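# Swap racks between lab and reception through service window

## Task

Robot r1 begins in the laboratory and r2 in the reception; the connecting door is locked, but a service window between the rooms is open. Set the green rack upright on the reception's table with every one of its tubes still inside it, and set the grey rack upright on the lab bench. If either rack or any tube touches the floor, the task fails. At the end both robots must have let go and moved away, neither robot may have fallen or be left tilted, and each rack must stay in place on its own, not because a robot is holding it.

## Robot and tools

Robots: r1 and r2 are identical Hello Robot Stretch 3 units. Each has a two-wheel differential base (0.33 m long, 0.34 m wide, with a passive omni wheel at the rear), a lift on a mast, and one telescoping arm that sticks out to the robot's RIGHT. The base cannot slide sideways, so to move the gripper forward or back you drive the base. Turning in place pivots about the point midway between the drive wheels, 0.05 m behind the front edge. With the arm pulled in and the wrist folded, a turn sweeps a radius of 0.28 m. An unfolded, level gripper reaches past that circle.

Frames: the base frame has its origin on the floor between the drive wheels, x forward, y left, z up. hand_pose is reported in it, located where the closed fingertips meet. With all wrist joints at zero, the hand frame's x points up, y back along the arm toward the mast, z toward the rear. The odometry frame is the base frame at the start. Every robot reports in its own frames, so only images, lidar_m, wrist_depth_mm and head_depth_mm reveal where the two robots are relative to each other.

execute_actions: argument actions is a list holding exactly one action, or empty (an empty list just returns state and images). The action is an object keyed "r1" and/or "r2". Under each robot: "base" takes exactly one of {"translate_m": d}, a relative straight drive in metres from where the base last measured itself, forward positive, -1 to 1; or {"rotate_rad": d}, a relative in-place turn in radians, counter-clockwise (left) positive, -3.2 to 3.2. "joints" gives absolute targets by name: lift_m 0 to 1.1 (arm height on the mast); arm_m 0 to 0.52 (extension); wrist_yaw_rad -1.345 to 4.42 (0 along the arm, positive toward the front, 3.0 folded over the base); wrist_pitch_rad -1.57 to 0.451 (0 level, negative tips fingers down); wrist_roll_rad -2.911 to 2.911 (0 means fingers side by side); gripper_m -0.089 to 0.179 (larger is wider; actual fingertip gap is about 0.007 less when nearly shut and 0.025 less when fully open, zero below 0.007); head_pan_rad -3.953 to 1.73 (0 forward, positive left, -1.57 along the arm); head_tilt_rad -1.53 to 0.419 (negative down). Done tolerances: ±0.004 for lift, arm and gripper, ±0.02 for yaw, roll and head, ±0.05 for pitch. Optional "contact_limits": {"arm_m": N}, N a motor_effort percent 1 to 100; the arm then halts with contact_stop when effort hits about N (negative when retracting) and holds no harder than that until the next action. Lower is softer; too low halts immediately. cameras is an optional list of r1_head_camera, r1_nav_camera, r1_wrist_camera, r2_head_camera, r2_nav_camera, r2_wrist_camera or all; omitted or null gives all, [] gives none. All motions in an action start together. Anything left out may keep pushing to its old target. Any unknown key or out-of-range number rejects the whole call. One action lasts at most 15 s.

wait: seconds 0 to 10; commands nothing and returns state and images. zoom_image: camera plus region [x0, y0, x1, y1] in pixels from the top-left, at most 504 by 504, on a camera that returned a full image in the latest result. finished_scene: scene is the current scene's integer; it ends the scene for good and reports success, so the goal must already hold stably.

Results: base_status and joint_status tell how each motion of the last accepted action ended. done for the base only means the wheels turned the commanded amount, slip included. off_target means it rests short and may still push. After contact_stop, time_out or torque_fault the target is dropped; a stopped arm or lift goes slack until commanded again (a loaded slack lift can sag). on_its_own covers uncommanded joints; its held at value is the target, not the position. motor_effort is percent of maximum, positive toward higher values, peak in brackets; it has fixed bias and noise. Positive wheel effort pushes forward. base_odometry counts wheel turns; heading -3.142 to 3.142, left positive; turned_by_wheels and turned_by_imu give the turn since the last result. base_tilt is in degrees, with a fixed bias up to about 4. lidar_m: 12 sectors of 30 degrees, first straight ahead, counter-clockwise (4th left, 7th behind, 10th right), range 0.15 to 12 m, plane 0.17 m high (sees table legs, not tops, and the other robot), blind to clear objects; own parts can block sectors 5, 6, 9, 10. wrist_depth_mm (45 to 1000) and head_depth_mm (280 to 4000, sideways image) are 7x7 median depths; "-" means no reading. A reported stop cancels later movement calls in that same reply.

Gripping: command gripper_m below the object's width; lower squeezes harder, but the stall guard may ease off and let things slip; send a new value to re-squeeze. Release by opening at least 0.02 beyond the touch value. Neither reading nor done proves a grasp; check the cameras.

Safety: fold or unfold the wrist (wrist_yaw_rad 3.0) only with lift_m 0.32 to 0.95, wrist_pitch_rad -0.4 and roll near 0; once folded the lift may go to 0.25. If yaw is below -0.4 keep pitch at -0.5 or lower. The base moves fast (0.30 m/s, 1.9 rad/s) only when stowed: lift_m under 0.30, arm_m under 0.03, yaw above 2.54; otherwise 0.10 m/s and 0.63 rad/s. Pushing something rigid with the gripper above about 0.45 m, repeating a push after a contact_stop, driving while holding or hooking something fixed, or snagging furniture (worst in reverse) can tip a robot; undo in small steps, pull the gripper free, and lower lift_m to about 0.2 if still tilted. Base, wrist and head have no contact stop; a wrist pushed hard for several seconds switches off for 10 s. Robots must not press each other: once bases touch, even millimetres more is a hard press; object contact is fine. Two robots given the same drive can differ by up to 2.5 cm per metre. Loose objects may get nudged occasionally. Avoid drops, slams and letting racks or tubes reach the floor.

Each tool is called as name(argument=value, ...), one argument or row to a line, values as JSON.

## Session

execute_actions(
  actions=[],
)

Scene clock: 0.00 s.
r1.base_odometry: x=+0.000 y=+0.000 heading=+0.000 (m, m, rad; r1's odometry frame)
r1.turned_by_wheels: +0.000 (rad since the last result)
r1.turned_by_imu: +0.000 (rad since the last result)
r1.base_tilt: forward=+0.7 right=-0.8 (deg)
r1.lidar_m: 1.31 1.96 1.20 1.05 1.05 1.03 0.92 0.92 1.10 2.04 2.30 1.27
r1.head_depth_mm: 1813 2413 - - - 1325 1995 / 1837 2593 - - - 1403 1867 / 1841 2798 - - - 1791 1888 / 1859 2826 3778 3761 3816 2992 2050 / 1880 2828 3652 3692 3682 2971 2042 / 1892 2866 3571 3646 3633 2939 2029 / 1895 2903 3462 3512 3550 2910 2015
r1.base_status: not commanded
r1.joint_positions: lift_m=+0.466 arm_m=-0.003 wrist_yaw_rad=+2.955 wrist_pitch_rad=-0.400 wrist_roll_rad=+0.001 gripper_m=+0.037 head_pan_rad=+0.006 head_tilt_rad=+0.007
r1.joint_status: not commanded
r1.motor_effort: left_wheel=+0 right_wheel=+0 lift_m=+36 arm_m=+1 wrist_yaw_rad=-1 wrist_pitch_rad=+6 wrist_roll_rad=+1 gripper_m=+0 head_pan_rad=+0 head_tilt_rad=+2 (%)
r1.hand_pose: x=+0.0207 y=+0.0807 z=+0.4828 quat_wxyz=(+0.205, +0.703, +0.076, +0.677) (m; r1's base frame)
r1.wrist_depth_mm: 805 - 932 - - - - / 863 - - - - - - / 943 - - - - - - / 954 - - - - - - / 833 835 - 868 852 858 861 / 696 695 - 706 691 729 740 / 600 609 608 613 611 612 625
r2.base_odometry: x=+0.000 y=+0.000 heading=+0.000 (m, m, rad; r2's odometry frame)
r2.turned_by_wheels: +0.000 (rad since the last result)
r2.turned_by_imu: +0.000 (rad since the last result)
r2.base_tilt: forward=-0.9 right=+0.9 (deg)
r2.lidar_m: 2.32 2.51 1.30 1.08 1.06 1.15 0.95 0.94 1.08 1.73 1.72 1.16
r2.head_depth_mm: 1663 2937 3938 - 2370 1476 2037 / 1918 2995 3795 3854 2326 2512 2026 / 1947 3009 3526 3619 2338 2813 2033 / 1979 3088 3444 3479 3522 2754 2016 / 1985 3137 3265 3305 3398 2896 1981 / 1992 3135 3209 3209 3212 2879 2002 / 2028 2989 3066 3110 3106 2802 1964
r2.base_status: not commanded
r2.joint_positions: lift_m=+0.375 arm_m=-0.002 wrist_yaw_rad=+3.053 wrist_pitch_rad=-0.521 wrist_roll_rad=+0.016 gripper_m=+0.037 head_pan_rad=-0.008 head_tilt_rad=+0.012
r2.joint_status: not commanded
r2.motor_effort: left_wheel=+0 right_wheel=+0 lift_m=+28 arm_m=+0 wrist_yaw_rad=+0 wrist_pitch_rad=+6 wrist_roll_rad=+1 gripper_m=+0 head_pan_rad=+0 head_tilt_rad=+3 (%)
r2.hand_pose: x=-0.0026 y=+0.0669 z=+0.3658 quat_wxyz=(+0.214, +0.696, +0.150, +0.669) (m; r2's base frame)
r2.wrist_depth_mm: 880 940 - - - - - / 925 - - - - - - / - - - 986 981 960 968 / 829 823 816 778 777 784 763 / 688 682 670 657 679 642 640 / 577 576 597 583 - 563 557 / 505 515 - - 490 485 479
pictures: r1_head_camera (sideways: a quarter turn clockwise sets it upright), r1_nav_camera (sideways: a quarter turn counterclockwise sets it upright), r1_wrist_camera, r2_head_camera (sideways: a quarter turn clockwise sets it upright), r2_nav_camera (sideways: a quarter turn counterclockwise sets it upright), r2_wrist_camera
Images, in order (width x height): r1_head_camera 896x504, r1_nav_camera 672x504, r1_wrist_camera 644x364, r2_head_camera 896x504, r2_nav_camera 672x504, r2_wrist_camera 644x364.

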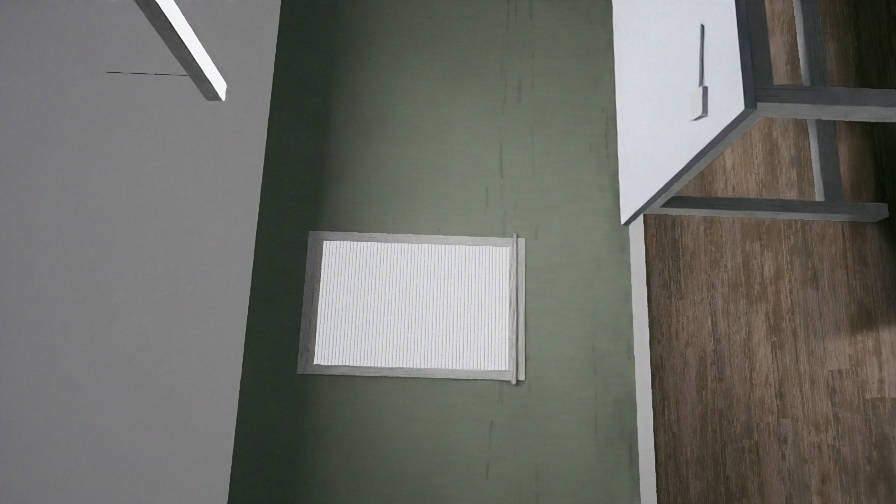

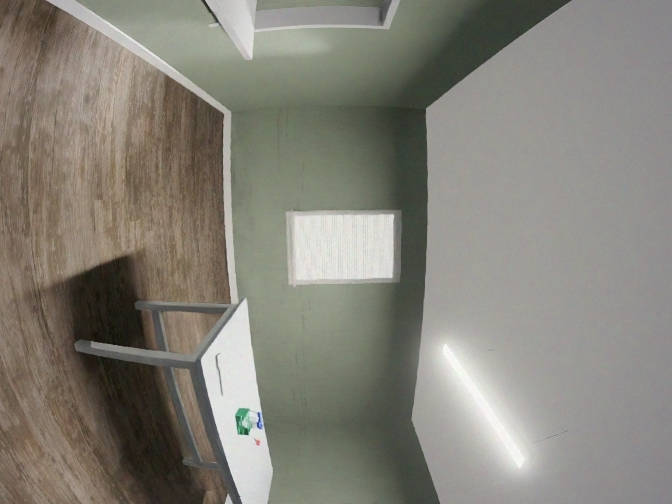

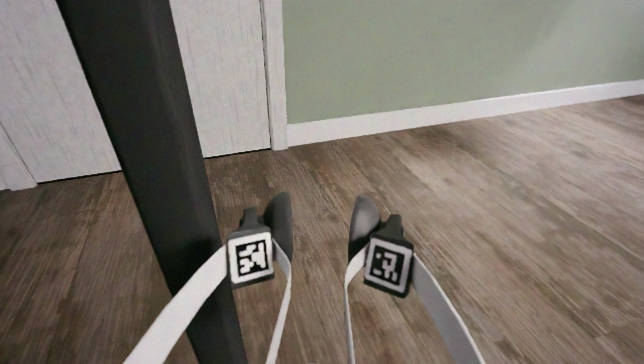

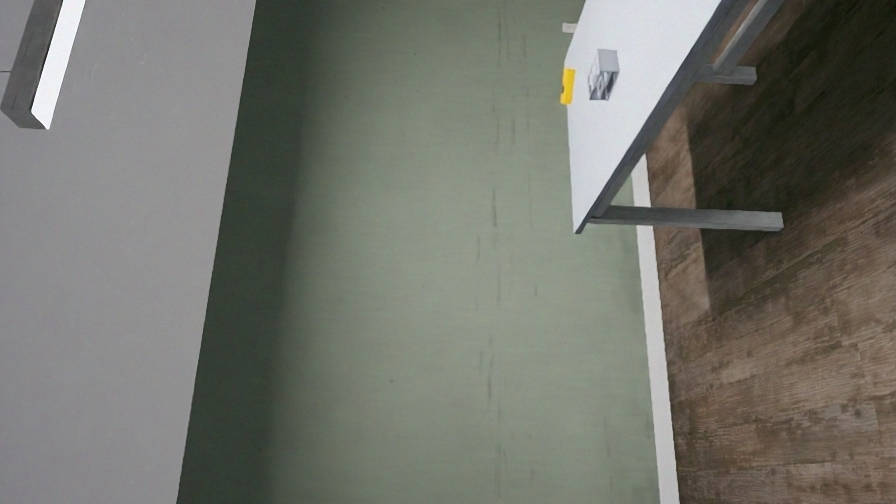

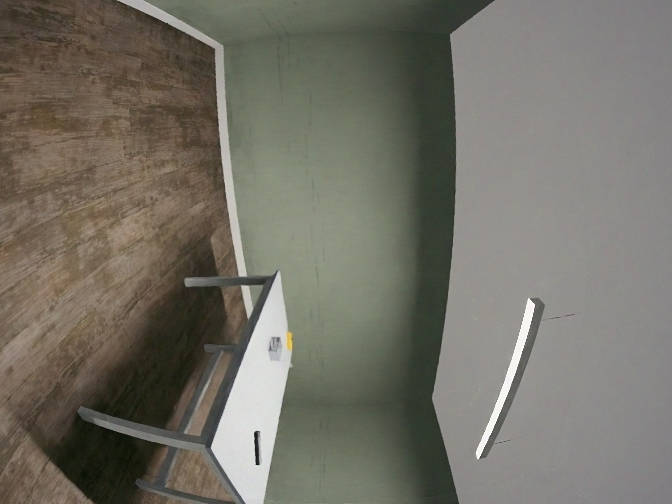

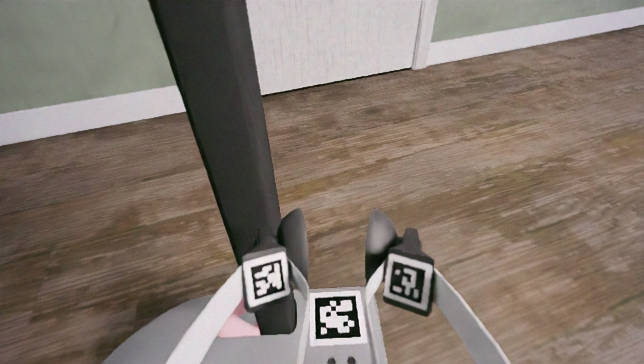

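execute_actions(
  actions=[
    {"r1":{"joints":{"head_pan_rad":0.9,"head_tilt_rad":-0.3}},"r2":{"joints":{"head_pan_rad":-1.5,"head_tilt_rad":-0.3}}},
  ],
  cameras=["r1_head_camera","r1_nav_camera","r2_head_camera","r2_nav_camera"],
)

Scene clock: 9.47 s.
r1.base_odometry: x=+0.000 y=+0.000 heading=+0.000 (m, m, rad; r1's odometry frame)
r1.turned_by_wheels: +0.000 (rad since the last result)
r1.turned_by_imu: +0.000 (rad since the last result)
r1.base_tilt: forward=+0.7 right=-0.7 (deg)
r1.lidar_m: 1.32 1.96 1.20 1.05 1.05 1.03 0.92 0.92 1.10 2.04 2.30 1.27
r1.head_depth_mm: 2356 2629 2988 3309 2585 1870 1460 / 1951 2135 2363 2620 2536 1847 1452 / 1658 1910 2049 2060 2282 1842 1443 / 1464 - - 1793 1977 1823 1431 / 1310 - - 1590 1674 1724 1425 / 1149 - 1287 1360 1458 1556 1423 / 1050 1099 1164 1223 1297 1372 1374
r1.base_status: not commanded
r1.joint_positions: lift_m=+0.466 arm_m=-0.003 wrist_yaw_rad=+2.955 wrist_pitch_rad=-0.400 wrist_roll_rad=+0.001 gripper_m=+0.037 head_pan_rad=+0.893 head_tilt_rad=-0.296
r1.joint_status: all done
r1.motor_effort: left_wheel=+0(0) right_wheel=+0(0) lift_m=+36(36) arm_m=+1(1) wrist_yaw_rad=+0(0) wrist_pitch_rad=+6(7) wrist_roll_rad=+0(1) gripper_m=+0(0) head_pan_rad=+3(33) head_tilt_rad=-1(22) (%)
r1.hand_pose: x=+0.0207 y=+0.0807 z=+0.4828 quat_wxyz=(+0.205, +0.703, +0.076, +0.677) (m; r1's base frame)
r1.wrist_depth_mm: 782 - 960 - - - - / 880 - - - - - - / 929 - - - - - - / 974 - - - - - - / 809 843 - 874 897 879 887 / 683 703 - 723 701 717 739 / 598 611 616 607 630 634 627
r2.base_odometry: x=+0.000 y=+0.000 heading=+0.000 (m, m, rad; r2's odometry frame)
r2.turned_by_wheels: +0.000 (rad since the last result)
r2.turned_by_imu: +0.000 (rad since the last result)
r2.base_tilt: forward=-0.9 right=+0.9 (deg)
r2.lidar_m: 2.31 2.51 1.30 1.08 1.06 1.15 0.95 0.94 1.08 1.73 1.73 1.16
r2.head_depth_mm: 1326 1690 1813 1600 1672 1660 1448 / 1754 1933 1984 1912 2026 1816 1435 / 2417 2463 2511 2640 2388 1816 1420 / 3137 3345 3491 3407 2433 1816 1415 / 3151 3347 3539 3729 2415 1775 1403 / 3051 3229 3448 3645 2391 1763 1412 / 2997 3155 3412 3533 2359 1762 1388
r2.base_status: not commanded
r2.joint_positions: lift_m=+0.375 arm_m=-0.002 wrist_yaw_rad=+3.053 wrist_pitch_rad=-0.521 wrist_roll_rad=+0.016 gripper_m=+0.037 head_pan_rad=-1.493 head_tilt_rad=-0.296
r2.joint_status: all done
r2.motor_effort: left_wheel=+0(0) right_wheel=-1(0) lift_m=+27(27) arm_m=+1(0) wrist_yaw_rad=+0(0) wrist_pitch_rad=+6(5) wrist_roll_rad=+0(0) gripper_m=+0(0) head_pan_rad=-4(38) head_tilt_rad=-2(25) (%)
r2.hand_pose: x=-0.0026 y=+0.0669 z=+0.3658 quat_wxyz=(+0.214, +0.696, +0.150, +0.669) (m; r2's base frame)
r2.wrist_depth_mm: 864 942 - - - - - / 941 - - - - - - / - - - 995 979 976 936 / 840 821 809 790 794 797 754 / 697 663 677 662 665 646 626 / 581 579 582 593 - 555 548 / 512 519 - - 492 489 489
pictures: r1_head_camera (sideways: a quarter turn clockwise sets it upright), r1_nav_camera (sideways: a quarter turn counterclockwise sets it upright), r2_head_camera (sideways: a quarter turn clockwise sets it upright), r2_nav_camera (sideways: a quarter turn counterclockwise sets it upright)
Images, in order (width x height): r1_head_camera 896x504, r1_nav_camera 672x504, r2_head_camera 896x504, r2_nav_camera 672x504.

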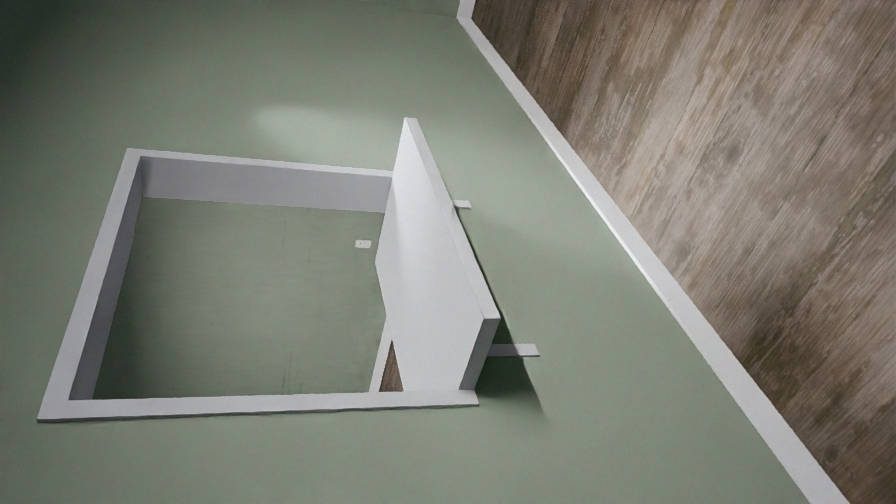

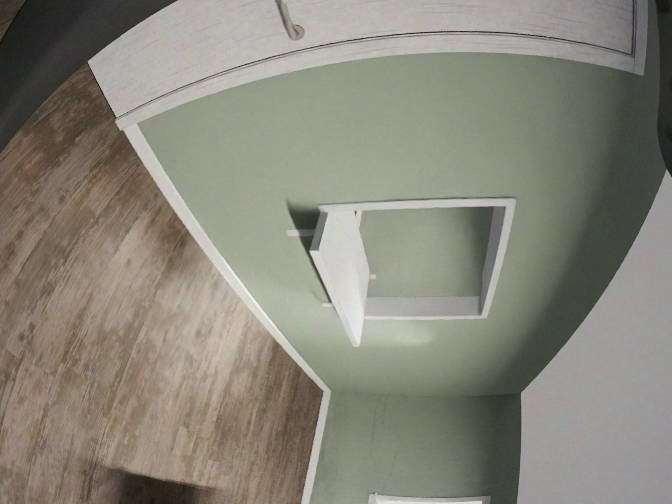

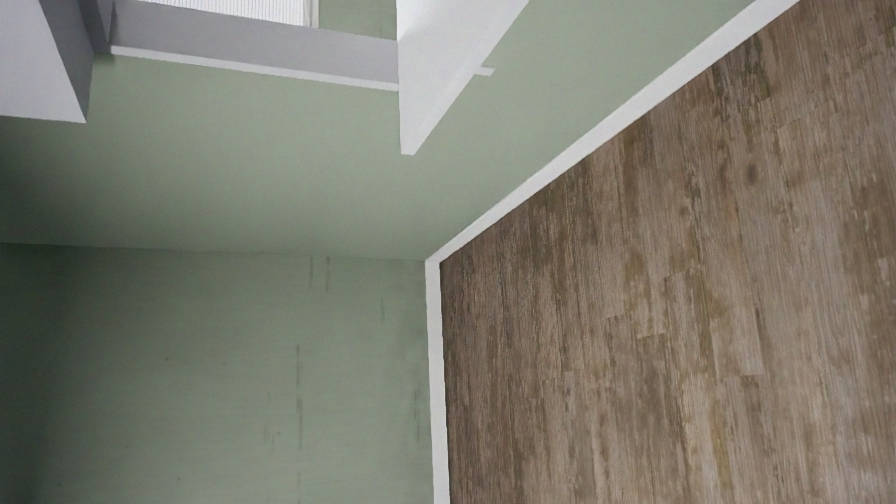

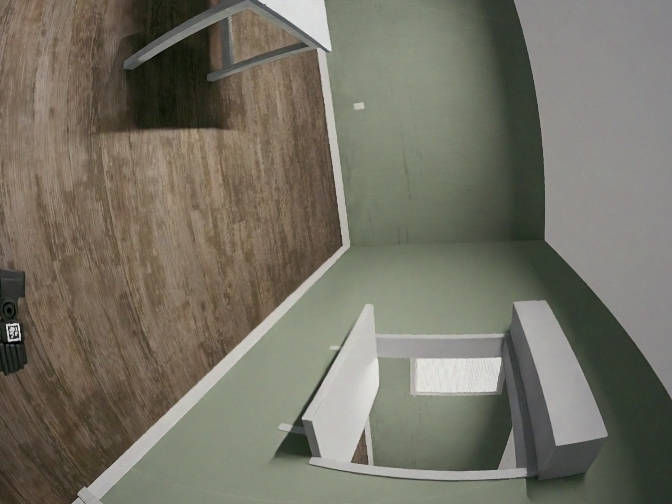

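execute_actions(
  actions=[
    {"r1":{"joints":{"head_pan_rad":-0.6,"head_tilt_rad":-0.4}},"r2":{"base":{"rotate_rad":0.33},"joints":{"head_pan_rad":-0.7,"head_tilt_rad":-0.4}}},
  ],
  cameras=["r1_head_camera","r1_nav_camera","r2_head_camera","r2_nav_camera"],
)

Scene clock: 29.33 s.
r1.base_odometry: x=+0.000 y=+0.000 heading=+0.000 (m, m, rad; r1's odometry frame)
r1.turned_by_wheels: +0.000 (rad since the last result)
r1.turned_by_imu: +0.000 (rad since the last result)
r1.base_tilt: forward=+0.8 right=-0.9 (deg)
r1.lidar_m: 1.31 1.95 1.19 1.05 1.05 1.03 0.92 0.92 1.10 2.04 2.31 1.27
r1.head_depth_mm: 2910 3045 3228 3224 2193 1680 1356 / 3135 3322 3413 2970 2169 1661 1346 / 3366 3550 2420 3100 2164 1658 1337 / 3659 - 2365 2749 2141 1644 1327 / - - 2307 2570 2134 1631 1325 / 3843 - - 1550 2115 1618 1315 / 3496 3766 - 1335 1919 1541 1304
r1.base_status: not commanded
r1.joint_positions: lift_m=+0.466 arm_m=-0.003 wrist_yaw_rad=+2.955 wrist_pitch_rad=-0.400 wrist_roll_rad=+0.001 gripper_m=+0.037 head_pan_rad=-0.593 head_tilt_rad=-0.395
r1.joint_status: all done
r1.motor_effort: left_wheel=+0(0) right_wheel=+0(0) lift_m=+37(37) arm_m=+1(1) wrist_yaw_rad=+0(1) wrist_pitch_rad=+7(7) wrist_roll_rad=+1(1) gripper_m=+0(0) head_pan_rad=-3(32) head_tilt_rad=-3(10) (%)
r1.hand_pose: x=+0.0207 y=+0.0807 z=+0.4828 quat_wxyz=(+0.205, +0.703, +0.076, +0.677) (m; r1's base frame)
r1.wrist_depth_mm: 802 - 965 - - - - / 875 - - - - - - / 956 - - - - - - / 992 - - - - - - / 836 839 - 844 862 880 878 / 706 687 - 702 685 729 740 / 600 614 610 612 620 624 624
r2.base_odometry: x=+0.000 y=+0.000 heading=+0.330 (m, m, rad; r2's odometry frame)
r2.turned_by_wheels: +0.330 (rad since the last result)
r2.turned_by_imu: +0.326 (rad since the last result)
r2.base_tilt: forward=-1.0 right=+0.8 (deg)
r2.lidar_m: 3.34 1.57 1.11 1.06 1.13 0.98 0.94 1.00 1.36 3.65 1.17 2.23
r2.head_depth_mm: 3556 3785 3844 1566 1981 1673 1343 / 3829 - - 1347 2027 1647 1338 / - - 2137 1422 2044 1530 1328 / 3714 - 2114 2501 2108 1631 1321 / 3382 3680 1970 2796 2069 1618 1320 / 3127 3435 2265 2891 2045 1601 1304 / 2928 3171 3381 2734 2046 1591 1295
r2.base_status: done
r2.joint_positions: lift_m=+0.375 arm_m=-0.002 wrist_yaw_rad=+3.053 wrist_pitch_rad=-0.521 wrist_roll_rad=+0.016 gripper_m=+0.037 head_pan_rad=-0.707 head_tilt_rad=-0.395
r2.joint_status: all done
r2.motor_effort: left_wheel=-2(4) right_wheel=+2(6) lift_m=+27(27) arm_m=+0(1) wrist_yaw_rad=+0(1) wrist_pitch_rad=+6(6) wrist_roll_rad=+0(0) gripper_m=+0(0) head_pan_rad=+2(37) head_tilt_rad=-2(16) (%)
r2.hand_pose: x=-0.0026 y=+0.0669 z=+0.3658 quat_wxyz=(+0.214, +0.696, +0.150, +0.669) (m; r2's base frame)
r2.wrist_depth_mm: - - - - - - - / - - - - - - - / - - - 998 996 954 938 / 849 808 824 797 796 779 775 / 682 674 675 662 664 652 637 / 580 578 588 578 - 560 543 / 510 515 - - 491 491 482
pictures: r1_head_camera (sideways: a quarter turn clockwise sets it upright), r1_nav_camera (sideways: a quarter turn counterclockwise sets it upright), r2_head_camera (sideways: a quarter turn clockwise sets it upright), r2_nav_camera (sideways: a quarter turn counterclockwise sets it upright)
Images, in order (width x height): r1_head_camera 896x504, r1_nav_camera 672x504, r2_head_camera 896x504, r2_nav_camera 672x504.

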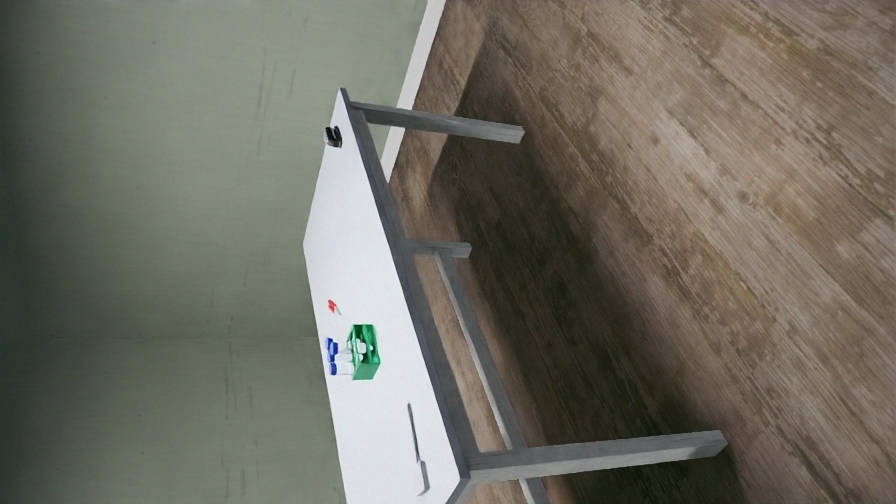

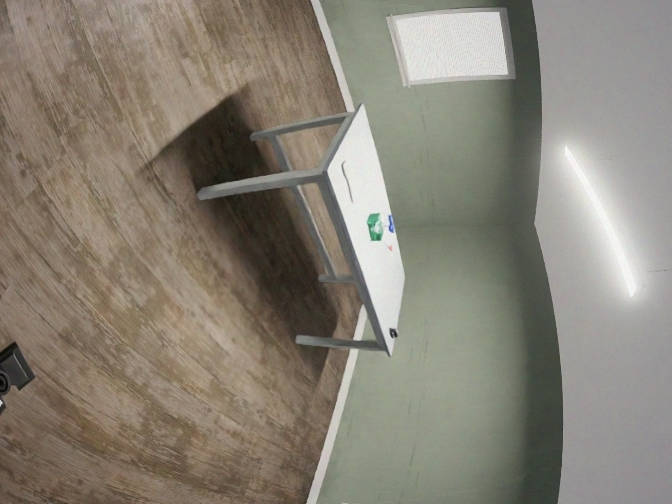

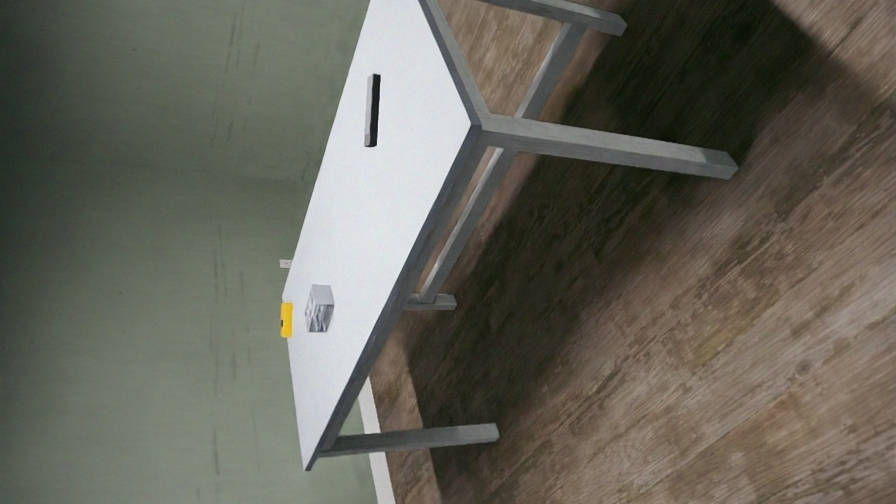

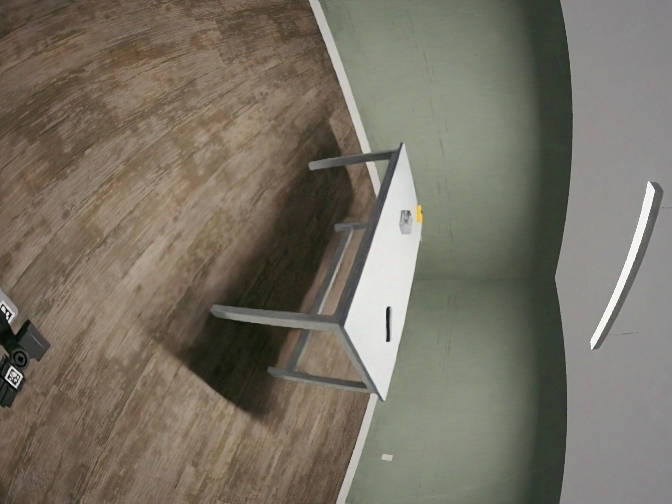

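zoom_image(
  camera="r1_head_camera",
  region=[300, 300, 420, 400],
)

zoom_image(
  camera="r2_head_camera",
  region=[260, 260, 380, 360],
)

Region (300, 300, 420, 400) of r1_head_camera's 896x504 image, scaled by 4.200, with more detail than that image has.

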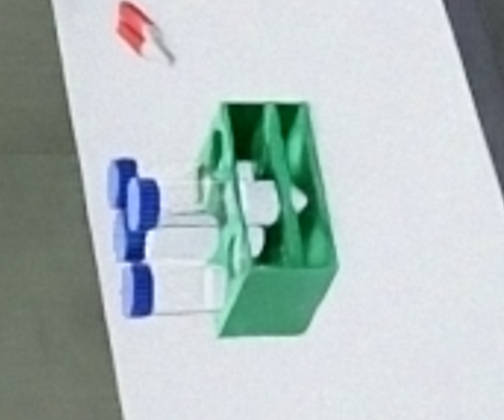

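Region (260, 260, 380, 360) of r2_head_camera's 896x504 image, scaled by 4.200, with more detail than that image has.

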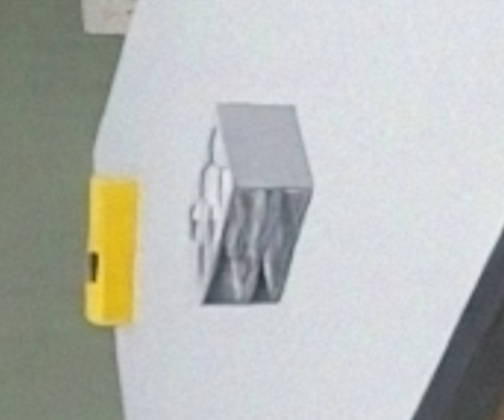

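execute_actions(
  actions=[
    {"r1":{"joints":{"lift_m":0.28}},"r2":{"base":{"rotate_rad":-0.296},"joints":{"lift_m":0.28,"wrist_pitch_rad":-0.4}}},
  ],
  cameras=[],
)

execute_actions(
  actions=[
    {"r1":{"base":{"rotate_rad":2.38}},"r2":{"base":{"translate_m":0.75}}},
  ],
  cameras=[],
)

execute_actions(
  actions=[
    {"r1":{"base":{"translate_m":-1.0}},"r2":{"base":{"translate_m":0.96}}},
  ],
  cameras=[],
)

execute_actions(
  actions=[
    {"r1":{"base":{"translate_m":-0.35},"joints":{"head_pan_rad":-1.57,"head_tilt_rad":-0.7}},"r2":{"base":{"rotate_rad":0.296},"joints":{"lift_m":0.5,"head_pan_rad":-1.57,"head_tilt_rad":-0.7}}},
  ],
  cameras=["r1_nav_camera","r2_head_camera"],
)

Scene clock: 84.20 s.
r1.base_odometry: x=+0.000 y=+0.000 heading=+0.000 (m, m, rad; r1's odometry frame)
r1.turned_by_wheels: +0.000 (rad since the last result)
r1.turned_by_imu: +0.000 (rad since the last result)
r1.base_tilt: forward=+0.7 right=-0.7 (deg)
r1.lidar_m: 1.30 1.96 1.20 1.05 1.05 1.03 0.92 0.92 1.10 2.04 2.31 1.27
r1.head_depth_mm: 2930 3064 3245 3218 2207 1677 1351 / 3106 3279 3407 2961 2194 1662 1345 / 3382 3563 2424 3120 2169 1651 1337 / 3695 - 2374 2760 2151 1644 1329 / - - 2315 2530 2130 1621 1323 / 3845 - - 1553 2113 1625 1317 / 3492 3776 - 1332 1924 1541 1312
r1.base_status: not commanded
r1.joint_positions: lift_m=+0.280 arm_m=-0.003 wrist_yaw_rad=+2.955 wrist_pitch_rad=-0.401 wrist_roll_rad=+0.001 gripper_m=+0.037 head_pan_rad=-0.593 head_tilt_rad=-0.395
r1.joint_status: all done
r1.motor_effort: left_wheel=+0(0) right_wheel=+0(0) lift_m=+30(33) arm_m=+1(1) wrist_yaw_rad=-1(0) wrist_pitch_rad=+6(6) wrist_roll_rad=+1(0) gripper_m=+0(0) head_pan_rad=-4(3) head_tilt_rad=-4(2) (%)
r1.hand_pose: x=+0.0207 y=+0.0807 z=+0.2968 quat_wxyz=(+0.205, +0.703, +0.076, +0.677) (m; r1's base frame)
r1.wrist_depth_mm: 816 - 985 - - - - / 868 - - - - - - / 866 - 954 966 967 - - / 707 725 736 746 753 732 765 / 572 576 - 593 607 603 613 / 482 495 - 497 488 502 507 / - - - - 428 439 439
r2.base_odometry: x=+0.000 y=+0.000 heading=+0.034 (m, m, rad; r2's odometry frame)
r2.turned_by_wheels: -0.296 (rad since the last result)
r2.turned_by_imu: -0.292 (rad since the last result)
r2.base_tilt: forward=-1.0 right=+0.9 (deg)
r2.lidar_m: 2.32 2.35 1.27 1.08 1.06 1.12 0.95 0.94 1.10 1.82 1.73 1.17
r2.head_depth_mm: 3046 3251 3510 3056 2164 1671 1332 / 3180 3425 3674 3011 2132 1645 1331 / 3427 3741 3830 2577 2016 1632 1330 / 3631 3990 - 1503 2088 1628 1316 / 3868 - 2073 1305 1922 1556 1318 / - - 2021 1461 2075 1604 1300 / 3547 3801 1985 2563 2033 1578 1286
r2.base_status: done
r2.joint_positions: lift_m=+0.280 arm_m=-0.002 wrist_yaw_rad=+3.053 wrist_pitch_rad=-0.420 wrist_roll_rad=+0.016 gripper_m=+0.037 head_pan_rad=-0.707 head_tilt_rad=-0.395
r2.joint_status: all done
r2.motor_effort: left_wheel=+2(5) right_wheel=-3(5) lift_m=+19(25) arm_m=+0(0) wrist_yaw_rad=-1(1) wrist_pitch_rad=+8(9) wrist_roll_rad=+0(0) gripper_m=+1(0) head_pan_rad=+3(2) head_tilt_rad=-3(4) (%)
r2.hand_pose: x=-0.0014 y=+0.0807 z=+0.2926 quat_wxyz=(+0.179, +0.703, +0.115, +0.679) (m; r2's base frame)
r2.wrist_depth_mm: 886 899 - - - - - / 953 - - - - - - / 967 - - 995 - 956 962 / 788 801 - 768 750 730 716 / 618 616 590 604 616 595 578 / 515 523 - 536 - 494 489 / 455 - - - 427 425 421
pictures: none
No camera images: the call's "cameras" was empty. Leave "cameras" out to get every camera's image.

Scene clock: 88.47 s.
r1.base_odometry: x=+0.000 y=+0.000 heading=+2.380 (m, m, rad; r1's odometry frame)
r1.turned_by_wheels: +2.380 (rad since the last result)
r1.turned_by_imu: +2.387 (rad since the last result)
r1.base_tilt: forward=+0.9 right=-0.7 (deg)
r1.lidar_m: 1.11 0.94 0.92 0.97 1.40 3.25 2.30 1.26 3.33 1.42 1.06 1.05
r1.head_depth_mm: 871 939 1020 1115 1225 1366 1354 / 845 919 995 1104 1221 1357 1341 / 850 915 995 1086 1196 1327 1340 / 850 911 988 1081 1190 1323 1334 / 847 913 989 1078 1186 1310 1325 / 845 908 988 1072 1181 1313 1317 / 843 907 982 1073 1172 1310 1309
r1.base_status: done
r1.joint_positions: lift_m=+0.280 arm_m=-0.003 wrist_yaw_rad=+2.955 wrist_pitch_rad=-0.401 wrist_roll_rad=+0.001 gripper_m=+0.037 head_pan_rad=-0.593 head_tilt_rad=-0.395
r1.joint_status: not commanded
r1.motor_effort: left_wheel=-3(12) right_wheel=+3(13) lift_m=+29(29) arm_m=+1(1) wrist_yaw_rad=+0(0) wrist_pitch_rad=+6(7) wrist_roll_rad=+0(0) gripper_m=+0(0) head_pan_rad=-3(3) head_tilt_rad=-3(3) (%)
r1.hand_pose: x=+0.0207 y=+0.0806 z=+0.2968 quat_wxyz=(+0.205, +0.703, +0.076, +0.677) (m; r1's base frame)
r1.wrist_depth_mm: - - - 955 821 754 696 / - - - - 909 805 709 / 913 - 949 - 918 870 788 / 701 708 721 721 775 765 749 / 572 574 - 592 615 606 597 / 483 500 - 515 480 505 508 / - - - - 431 434 433
r2.base_odometry: x=+0.750 y=+0.026 heading=+0.034 (m, m, rad; r2's odometry frame)
r2.turned_by_wheels: +0.000 (rad since the last result)
r2.turned_by_imu: -0.001 (rad since the last result)
r2.base_tilt: forward=-0.9 right=+1.0 (deg)
r2.lidar_m: 1.58 2.64 1.56 1.29 1.29 1.45 1.65 1.68 1.90 3.17 0.72 1.55
r2.head_depth_mm: 2876 3086 3308 1269 892 1534 1337 / 3002 3257 3438 1264 889 1635 1328 / 3247 3462 3735 1251 941 1626 1326 / 3401 3704 3936 1230 995 1627 1316 / 3458 3782 - 1218 1884 1602 1309 / 3135 3378 3417 1207 1978 1592 1300 / 2805 3020 3093 1257 2029 1580 1302
r2.base_status: done
r2.joint_positions: lift_m=+0.280 arm_m=-0.002 wrist_yaw_rad=+3.053 wrist_pitch_rad=-0.419 wrist_roll_rad=+0.016 gripper_m=+0.037 head_pan_rad=-0.707 head_tilt_rad=-0.395
r2.joint_status: not commanded
r2.motor_effort: left_wheel=+2(7) right_wheel=-3(7) lift_m=+20(19) arm_m=+0(0) wrist_yaw_rad=-1(0) wrist_pitch_rad=+7(8) wrist_roll_rad=+0(0) gripper_m=+0(0) head_pan_rad=+1(3) head_tilt_rad=-2(2) (%)
r2.hand_pose: x=-0.0014 y=+0.0808 z=+0.2928 quat_wxyz=(+0.179, +0.703, +0.115, +0.679) (m; r2's base frame)
r2.wrist_depth_mm: - - - - - - - / - - - - - - - / - - - - 983 987 943 / 803 779 - 767 755 733 729 / 627 616 611 612 612 583 589 / 518 529 - 527 - 493 483 / 450 - - - 430 424 425
pictures: none
No camera images: the call's "cameras" was empty. Leave "cameras" out to get every camera's image.

Scene clock: 93.47 s.
r1.base_odometry: x=+0.724 y=-0.690 heading=+2.380 (m, m, rad; r1's odometry frame)
r1.turned_by_wheels: +0.000 (rad since the last result)
r1.turned_by_imu: -0.006 (rad since the last result)
r1.base_tilt: forward=+0.8 right=-0.8 (deg)
r1.lidar_m: 1.97 1.50 1.47 1.56 2.24 2.43 1.32 1.24 0.63 0.60 1.93 1.89
r1.head_depth_mm: - - 3560 2011 2122 1678 1353 / 1600 - 2169 2002 2118 1658 1345 / 1570 1687 1815 1988 2106 1652 1332 / 1562 1683 1823 1986 2100 1646 1326 / 1558 1677 1816 1977 2086 1634 1320 / 1541 1659 1793 1954 2065 1616 1314 / 1530 1649 1785 1931 2048 1605 1307
r1.base_status: done
r1.joint_positions: lift_m=+0.280 arm_m=-0.003 wrist_yaw_rad=+2.955 wrist_pitch_rad=-0.401 wrist_roll_rad=+0.001 gripper_m=+0.037 head_pan_rad=-0.593 head_tilt_rad=-0.395
r1.joint_status: not commanded
r1.motor_effort: left_wheel=-3(12) right_wheel=+3(6) lift_m=+30(29) arm_m=+1(1) wrist_yaw_rad=+0(0) wrist_pitch_rad=+7(6) wrist_roll_rad=+1(0) gripper_m=+0(0) head_pan_rad=-3(3) head_tilt_rad=-2(2) (%)
r1.hand_pose: x=+0.0207 y=+0.0806 z=+0.2968 quat_wxyz=(+0.205, +0.703, +0.076, +0.677) (m; r1's base frame)
r1.wrist_depth_mm: - - - - - - - / - - - - - - - / 904 - 948 955 994 - - / 723 708 709 737 744 768 767 / 576 587 - 596 599 604 611 / 486 505 - 506 486 499 507 / - - - - 424 431 439
r2.base_odometry: x=+1.709 y=+0.058 heading=+0.034 (m, m, rad; r2's odometry frame)
r2.turned_by_wheels: +0.000 (rad since the last result)
r2.turned_by_imu: -0.001 (rad since the last result)
r2.base_tilt: forward=-0.9 right=+0.9 (deg)
r2.lidar_m: 1.74 1.73 1.89 1.60 1.60 1.78 2.58 0.99 1.01 1.09 1.09 0.66
r2.head_depth_mm: 2651 2820 2999 3095 895 683 554 / 2781 2967 3184 3030 885 682 568 / 2936 3174 3424 1180 877 678 1225 / 2719 2919 3240 2932 871 673 1276 / 2340 2530 2747 2772 863 710 1316 / 2085 2224 2416 2534 858 804 965 / 1851 1995 2088 2245 2044 1520 1294
r2.base_status: done
r2.joint_positions: lift_m=+0.280 arm_m=-0.002 wrist_yaw_rad=+3.053 wrist_pitch_rad=-0.419 wrist_roll_rad=+0.016 gripper_m=+0.037 head_pan_rad=-0.707 head_tilt_rad=-0.395
r2.joint_status: not commanded
r2.motor_effort: left_wheel=+2(7) right_wheel=-3(6) lift_m=+19(19) arm_m=+0(1) wrist_yaw_rad=-1(1) wrist_pitch_rad=+7(8) wrist_roll_rad=+0(0) gripper_m=+0(0) head_pan_rad=+2(3) head_tilt_rad=-2(2) (%)
r2.hand_pose: x=-0.0014 y=+0.0808 z=+0.2928 quat_wxyz=(+0.179, +0.703, +0.115, +0.679) (m; r2's base frame)
r2.wrist_depth_mm: - - - - - - - / - - - - - - - / - - - 994 - 983 950 / 809 768 - 759 747 736 711 / 633 620 612 614 622 598 580 / 520 528 - 527 - 495 484 / 457 - - - 425 424 422
pictures: none
No camera images: the call's "cameras" was empty. Leave "cameras" out to get every camera's image.

Scene clock: 96.37 s.
r1.base_odometry: x=+0.977 y=-0.932 heading=+2.380 (m, m, rad; r1's odometry frame)
r1.turned_by_wheels: +0.000 (rad since the last result)
r1.turned_by_imu: -0.002 (rad since the last result)
r1.base_tilt: forward=+0.6 right=-0.7 (deg)
r1.lidar_m: 2.23 1.70 1.66 1.76 2.18 2.14 0.97 1.05 1.02 1.08 0.62 2.18
r1.head_depth_mm: 2578 2868 1072 813 658 555 1157 / 2696 3037 1058 807 655 589 1152 / 2895 3189 1047 801 650 1270 1148 / 3088 3325 1033 794 647 1324 1140 / 2907 3134 2483 783 694 1311 1136 / 2563 2866 2465 779 909 1226 1128 / 2327 2525 2425 1716 1492 1302 1119
r1.base_status: done
r1.joint_positions: lift_m=+0.280 arm_m=-0.003 wrist_yaw_rad=+2.955 wrist_pitch_rad=-0.401 wrist_roll_rad=+0.001 gripper_m=+0.037 head_pan_rad=-1.563 head_tilt_rad=-0.691
r1.joint_status: all done
r1.motor_effort: left_wheel=-3(12) right_wheel=+2(6) lift_m=+30(30) arm_m=+1(1) wrist_yaw_rad=-1(1) wrist_pitch_rad=+6(7) wrist_roll_rad=+1(1) gripper_m=+0(0) head_pan_rad=-3(32) head_tilt_rad=-4(23) (%)
r1.hand_pose: x=+0.0207 y=+0.0806 z=+0.2968 quat_wxyz=(+0.205, +0.703, +0.076, +0.677) (m; r1's base frame)
r1.wrist_depth_mm: - - - - - - - / - - - - - - - / 907 - 959 952 985 - - / 716 718 725 727 760 750 760 / 576 576 - 584 594 605 608 / 484 507 - 511 486 500 503 / - - - - 428 430 437
r2.base_odometry: x=+1.709 y=+0.058 heading=+0.330 (m, m, rad; r2's odometry frame)
r2.turned_by_wheels: +0.296 (rad since the last result)
r2.turned_by_imu: +0.292 (rad since the last result)
r2.base_tilt: forward=-0.9 right=+1.0 (deg)
r2.lidar_m: 1.73 1.79 1.66 1.60 1.65 2.21 2.58 0.99 1.13 1.09 1.12 0.66
r2.head_depth_mm: 2738 3011 1015 789 680 1337 1151 / 2648 3017 1006 783 678 1334 1161 / 2732 2996 996 778 672 1315 1153 / 2702 2995 982 770 667 1322 1139 / 2693 2967 975 767 667 1314 1159 / 2722 2916 970 759 660 1301 1126 / 2695 2972 960 752 652 1290 1119
r2.base_status: done
r2.joint_positions: lift_m=+0.500 arm_m=-0.002 wrist_yaw_rad=+3.053 wrist_pitch_rad=-0.419 wrist_roll_rad=+0.016 gripper_m=+0.037 head_pan_rad=-1.563 head_tilt_rad=-0.691
r2.joint_status: all done
r2.motor_effort: left_wheel=-2(6) right_wheel=+2(8) lift_m=+35(39) arm_m=+1(0) wrist_yaw_rad=-1(0) wrist_pitch_rad=+7(7) wrist_roll_rad=+0(0) gripper_m=+0(0) head_pan_rad=-4(35) head_tilt_rad=-4(28) (%)
r2.hand_pose: x=-0.0014 y=+0.0808 z=+0.5121 quat_wxyz=(+0.179, +0.703, +0.115, +0.679) (m; r2's base frame)
r2.wrist_depth_mm: - - - - - - - / - - - - - - - / - - - - - - - / - - - - - - - / 965 970 949 927 955 896 879 / 815 778 822 784 - 746 746 / 684 669 656 665 657 651 659
pictures: r1_nav_camera (sideways: a quarter turn counterclockwise sets it upright), r2_head_camera (sideways: a quarter turn clockwise sets it upright)
Images, in order (width x height): r1_nav_camera 672x504, r2_head_camera 896x504.

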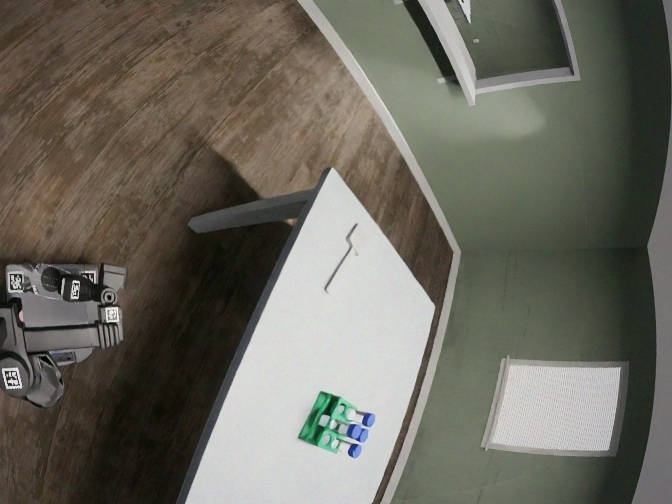

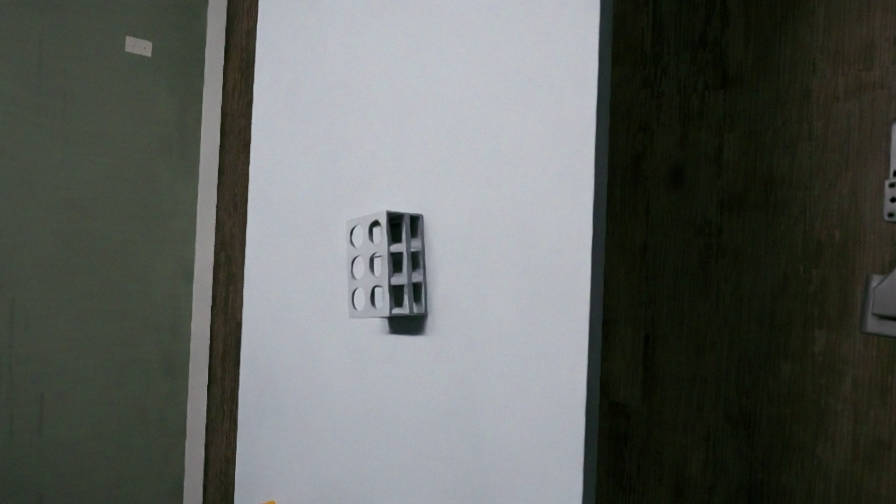

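execute_actions(
  actions=[
    {"r1":{"base":{"rotate_rad":-0.59},"joints":{"lift_m":0.5}},"r2":{"joints":{"lift_m":0.73,"wrist_yaw_rad":1.2}}},
  ],
  cameras=[],
)

execute_actions(
  actions=[
    {"r1":{"joints":{"lift_m":0.73,"wrist_yaw_rad":1.2}},"r2":{"joints":{"wrist_pitch_rad":0,"wrist_roll_rad":0,"gripper_m":0.179,"wrist_yaw_rad":0}}},
  ],
  cameras=[],
)

execute_actions(
  actions=[
    {"r1":{"joints":{"wrist_pitch_rad":0,"gripper_m":0.179,"wrist_yaw_rad":0}}},
  ],
  cameras=["r1_head_camera","r1_wrist_camera","r2_head_camera","r2_wrist_camera"],
)

Scene clock: 109.17 s.
r1.base_odometry: x=+0.977 y=-0.932 heading=+1.790 (m, m, rad; r1's odometry frame)
r1.turned_by_wheels: -0.590 (rad since the last result)
r1.turned_by_imu: -0.592 (rad since the last result)
r1.base_tilt: forward=+0.7 right=-0.7 (deg)
r1.lidar_m: 2.18 2.25 1.72 1.66 1.72 2.22 2.14 0.97 1.06 1.02 1.06 0.61
r1.head_depth_mm: 2617 2951 1068 815 658 1283 1157 / 2610 2903 1057 808 654 1279 1150 / 2600 2937 1046 801 648 1274 1148 / 2601 2897 1032 730 645 1266 1142 / 2588 2921 1019 739 639 1252 1134 / 2576 2923 1011 780 634 1251 1132 / 2597 2880 996 771 631 1244 1122
r1.base_status: done
r1.joint_positions: lift_m=+0.500 arm_m=-0.003 wrist_yaw_rad=+2.955 wrist_pitch_rad=-0.401 wrist_roll_rad=+0.001 gripper_m=+0.037 head_pan_rad=-1.563 head_tilt_rad=-0.692
r1.joint_status: all done
r1.motor_effort: left_wheel=+3(11) right_wheel=-3(8) lift_m=+44(43) arm_m=+1(1) wrist_yaw_rad=+0(1) wrist_pitch_rad=+7(6) wrist_roll_rad=+1(0) gripper_m=+0(1) head_pan_rad=-3(3) head_tilt_rad=-3(4) (%)
r1.hand_pose: x=+0.0207 y=+0.0806 z=+0.5163 quat_wxyz=(+0.205, +0.703, +0.076, +0.677) (m; r1's base frame)
r1.wrist_depth_mm: - - - - - - - / - - - - - - - / - - - - - - - / - - - - - - - / 870 863 - 906 901 910 951 / 737 735 - 749 731 753 769 / 635 647 646 650 666 660 669
r2.base_odometry: x=+1.709 y=+0.058 heading=+0.330 (m, m, rad; r2's odometry frame)
r2.turned_by_wheels: +0.000 (rad since the last result)
r2.turned_by_imu: +0.001 (rad since the last result)
r2.base_tilt: forward=-0.9 right=+0.9 (deg)
r2.lidar_m: 1.73 1.79 1.66 1.59 1.65 2.22 2.58 1.00 1.13 1.09 1.13 0.66
r2.head_depth_mm: 2686 3044 1014 789 681 1329 - / 2671 2970 1003 783 676 1329 - / 2681 3020 998 778 670 1347 - / 2709 2990 983 775 667 1317 - / 2695 2988 977 767 663 1309 - / 2685 2985 968 759 659 1319 - / 2716 3021 957 758 656 1313 1116
r2.base_status: not commanded
r2.joint_positions: lift_m=+0.730 arm_m=-0.002 wrist_yaw_rad=+1.202 wrist_pitch_rad=-0.419 wrist_roll_rad=+0.016 gripper_m=+0.037 head_pan_rad=-1.563 head_tilt_rad=-0.691
r2.joint_status: all done
r2.motor_effort: left_wheel=-2(2) right_wheel=+4(3) lift_m=+35(37) arm_m=+0(0) wrist_yaw_rad=-2(1) wrist_pitch_rad=+7(7) wrist_roll_rad=+0(0) gripper_m=+0(0) head_pan_rad=-4(4) head_tilt_rad=-4(5) (%)
r2.hand_pose: x=+0.1878 y=-0.2235 z=+0.7421 quat_wxyz=(+0.650, +0.515, -0.492, +0.266) (m; r2's base frame)
r2.wrist_depth_mm: - - - - - - 583 / - - - - 419 334 327 / - - - - 543 279 225 / - - - - - - 214 / - - - - - - 261 / - - - - - - 991 / 949 919 918 925 875 894 887
pictures: none
No camera images: the call's "cameras" was empty. Leave "cameras" out to get every camera's image.

Scene clock: 112.10 s.
r1.base_odometry: x=+0.977 y=-0.932 heading=+1.790 (m, m, rad; r1's odometry frame)
r1.turned_by_wheels: +0.000 (rad since the last result)
r1.turned_by_imu: +0.000 (rad since the last result)
r1.base_tilt: forward=+0.7 right=-0.7 (deg)
r1.lidar_m: 2.19 2.25 1.73 1.66 1.73 2.22 2.14 0.97 1.06 1.02 1.06 0.62
r1.head_depth_mm: 2600 2966 1069 813 658 1284 1210 / 2578 2930 1057 808 654 1274 - / 2609 2918 1047 800 649 1271 - / 2580 2918 1033 731 644 1261 1190 / 2606 2928 1022 737 639 1255 1180 / 2604 2940 1010 777 634 1248 - / 2596 2886 998 775 631 1242 1111
r1.base_status: not commanded
r1.joint_positions: lift_m=+0.730 arm_m=-0.003 wrist_yaw_rad=+1.202 wrist_pitch_rad=-0.401 wrist_roll_rad=+0.001 gripper_m=+0.037 head_pan_rad=-1.563 head_tilt_rad=-0.692
r1.joint_status: all done
r1.motor_effort: left_wheel=+3(3) right_wheel=-4(3) lift_m=+44(44) arm_m=+1(1) wrist_yaw_rad=-2(3) wrist_pitch_rad=+7(7) wrist_roll_rad=+1(0) gripper_m=+0(0) head_pan_rad=-3(3) head_tilt_rad=-3(3) (%)
r1.hand_pose: x=+0.1898 y=-0.2239 z=+0.7463 quat_wxyz=(+0.651, +0.508, -0.492, +0.275) (m; r1's base frame)
r1.wrist_depth_mm: - - - - - - - / - - - - 362 368 381 / - - - - 281 250 253 / - - - - - 199 193 / - - - - - 233 156 / - - 992 - - - 147 / 871 888 866 855 901 906 190
r2.base_odometry: x=+1.709 y=+0.058 heading=+0.330 (m, m, rad; r2's odometry frame)
r2.turned_by_wheels: +0.000 (rad since the last result)
r2.turned_by_imu: +0.000 (rad since the last result)
r2.base_tilt: forward=-1.0 right=+0.9 (deg)
r2.lidar_m: 1.73 1.79 1.66 1.60 1.65 2.22 2.58 0.99 1.13 1.09 1.12 0.66
r2.head_depth_mm: 2672 2976 1018 787 681 1338 - / 2722 3016 1006 785 677 1325 - / 2704 2997 997 778 672 1327 - / 2709 2956 985 774 669 - - / 2685 2969 979 763 681 1305 1130 / 2714 2967 970 760 659 1305 1119 / 2682 2943 965 752 655 1297 1130
r2.base_status: not commanded
r2.joint_positions: lift_m=+0.730 arm_m=-0.002 wrist_yaw_rad=+0.003 wrist_pitch_rad=-0.023 wrist_roll_rad=+0.005 gripper_m=+0.179 head_pan_rad=-1.563 head_tilt_rad=-0.691
r2.joint_status: all done
r2.motor_effort: left_wheel=-2(2) right_wheel=+2(4) lift_m=+35(35) arm_m=+0(0) wrist_yaw_rad=-2(3) wrist_pitch_rad=+9(10) wrist_roll_rad=-3(0) gripper_m=+1(85) head_pan_rad=-5(4) head_tilt_rad=-4(5) (%)
r2.hand_pose: x=-0.0208 y=-0.3982 z=+0.8382 quat_wxyz=(+0.706, +0.009, -0.709, -0.008) (m; r2's base frame)
r2.wrist_depth_mm: - - - - - - - / - - - - - - - / - - - - - - - / - 723 751 501 740 740 751 / 398 435 394 394 397 398 402 / 291 255 272 273 272 273 294 / 198 207 208 208 208 208 199
pictures: none
No camera images: the call's "cameras" was empty. Leave "cameras" out to get every camera's image.

Scene clock: 114.00 s.
r1.base_odometry: x=+0.977 y=-0.932 heading=+1.790 (m, m, rad; r1's odometry frame)
r1.turned_by_wheels: +0.000 (rad since the last result)
r1.turned_by_imu: +0.000 (rad since the last result)
r1.base_tilt: forward=+0.8 right=-0.8 (deg)
r1.lidar_m: 2.18 2.24 1.73 1.66 1.73 2.22 2.14 0.97 1.06 1.02 1.06 0.62
r1.head_depth_mm: 2609 2925 1068 813 658 1279 1210 / 2578 2926 1057 808 655 1280 - / 2587 2939 1045 800 649 1268 - / 2587 2918 1030 731 644 - - / 2594 2896 1019 737 642 1255 1133 / 2613 2917 1005 779 633 1249 1128 / 2585 2894 999 774 631 1241 1120
r1.base_status: not commanded
r1.joint_positions: lift_m=+0.730 arm_m=-0.003 wrist_yaw_rad=+0.002 wrist_pitch_rad=-0.021 wrist_roll_rad=+0.001 gripper_m=+0.179 head_pan_rad=-1.563 head_tilt_rad=-0.692
r1.joint_status: all done
r1.motor_effort: left_wheel=+3(3) right_wheel=-3(3) lift_m=+44(44) arm_m=+1(1) wrist_yaw_rad=-1(2) wrist_pitch_rad=+10(12) wrist_roll_rad=+1(1) gripper_m=+0(97) head_pan_rad=-3(3) head_tilt_rad=-4(4) (%)
r1.hand_pose: x=-0.0210 y=-0.3977 z=+0.8390 quat_wxyz=(+0.707, +0.008, -0.707, -0.007) (m; r1's base frame)
r1.wrist_depth_mm: - - - - - - - / - - - - - - - / - - - - - - - / 568 590 487 404 683 738 756 / 357 355 353 349 387 421 411 / - 241 258 261 270 266 285 / 193 197 201 204 206 209 212
r2.base_odometry: x=+1.709 y=+0.058 heading=+0.330 (m, m, rad; r2's odometry frame)
r2.turned_by_wheels: +0.000 (rad since the last result)
r2.turned_by_imu: +0.000 (rad since the last result)
r2.base_tilt: forward=-0.9 right=+0.8 (deg)
r2.lidar_m: 1.73 1.79 1.66 1.60 1.65 2.21 2.58 1.00 1.13 1.09 1.12 0.66
r2.head_depth_mm: 2688 3004 1020 789 677 1331 - / 2681 2983 1009 780 679 1334 - / 2700 3037 993 777 673 1323 - / 2682 2975 984 771 669 - - / 2719 2973 974 766 679 1307 1128 / 2710 2957 970 762 659 1298 1124 / 2705 2907 959 756 655 1291 1123
r2.base_status: not commanded
r2.joint_positions: lift_m=+0.730 arm_m=-0.002 wrist_yaw_rad=+0.003 wrist_pitch_rad=-0.023 wrist_roll_rad=+0.005 gripper_m=+0.179 head_pan_rad=-1.563 head_tilt_rad=-0.691
r2.joint_status: not commanded
r2.motor_effort: left_wheel=-2(2) right_wheel=+4(3) lift_m=+35(34) arm_m=+0(0) wrist_yaw_rad=-2(2) wrist_pitch_rad=+9(9) wrist_roll_rad=-3(3) gripper_m=+0(0) head_pan_rad=-3(4) head_tilt_rad=-5(4) (%)
r2.hand_pose: x=-0.0208 y=-0.3982 z=+0.8382 quat_wxyz=(+0.706, +0.009, -0.709, -0.008) (m; r2's base frame)
r2.wrist_depth_mm: - - - - - - - / - - - - - - - / - - - - - - - / - 732 732 499 736 752 759 / 396 438 397 398 401 396 406 / 290 257 272 272 275 273 294 / 197 207 206 207 208 208 199
pictures: r1_head_camera (sideways: a quarter turn clockwise sets it upright), r1_wrist_camera, r2_head_camera (sideways: a quarter turn clockwise sets it upright), r2_wrist_camera
Images, in order (width x height): r1_head_camera 896x504, r1_wrist_camera 644x364, r2_head_camera 896x504, r2_wrist_camera 644x364.

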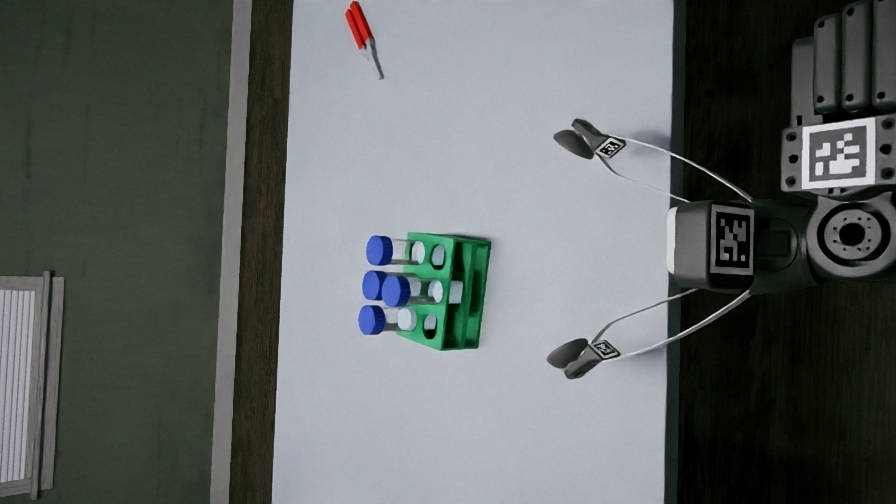

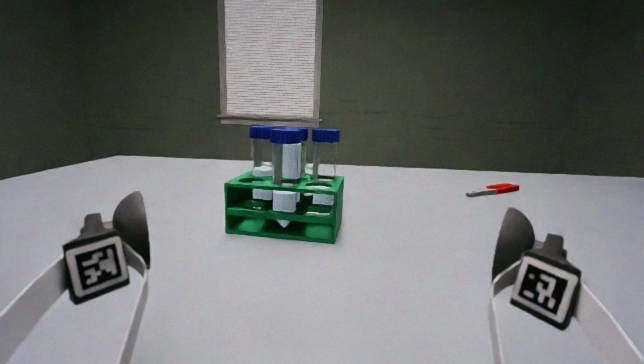

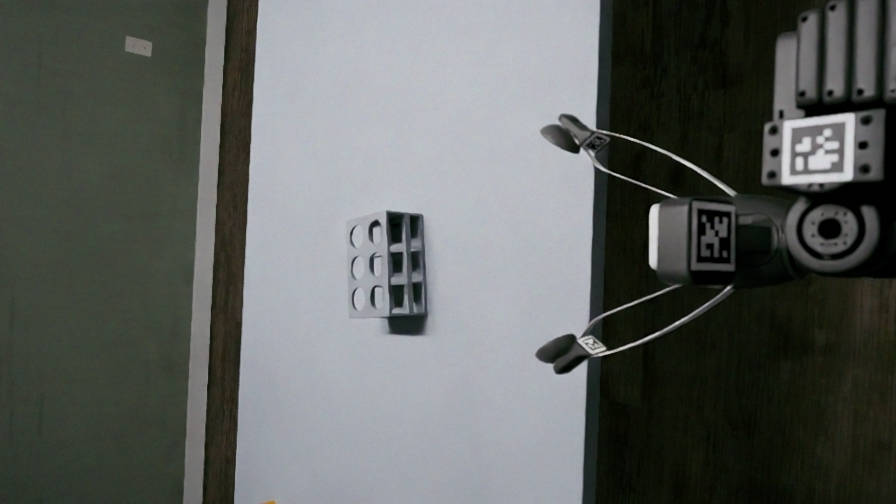

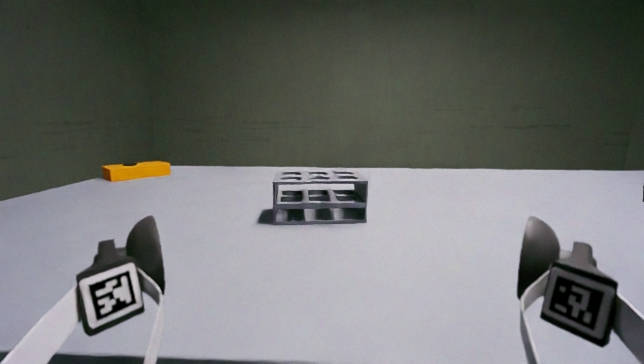

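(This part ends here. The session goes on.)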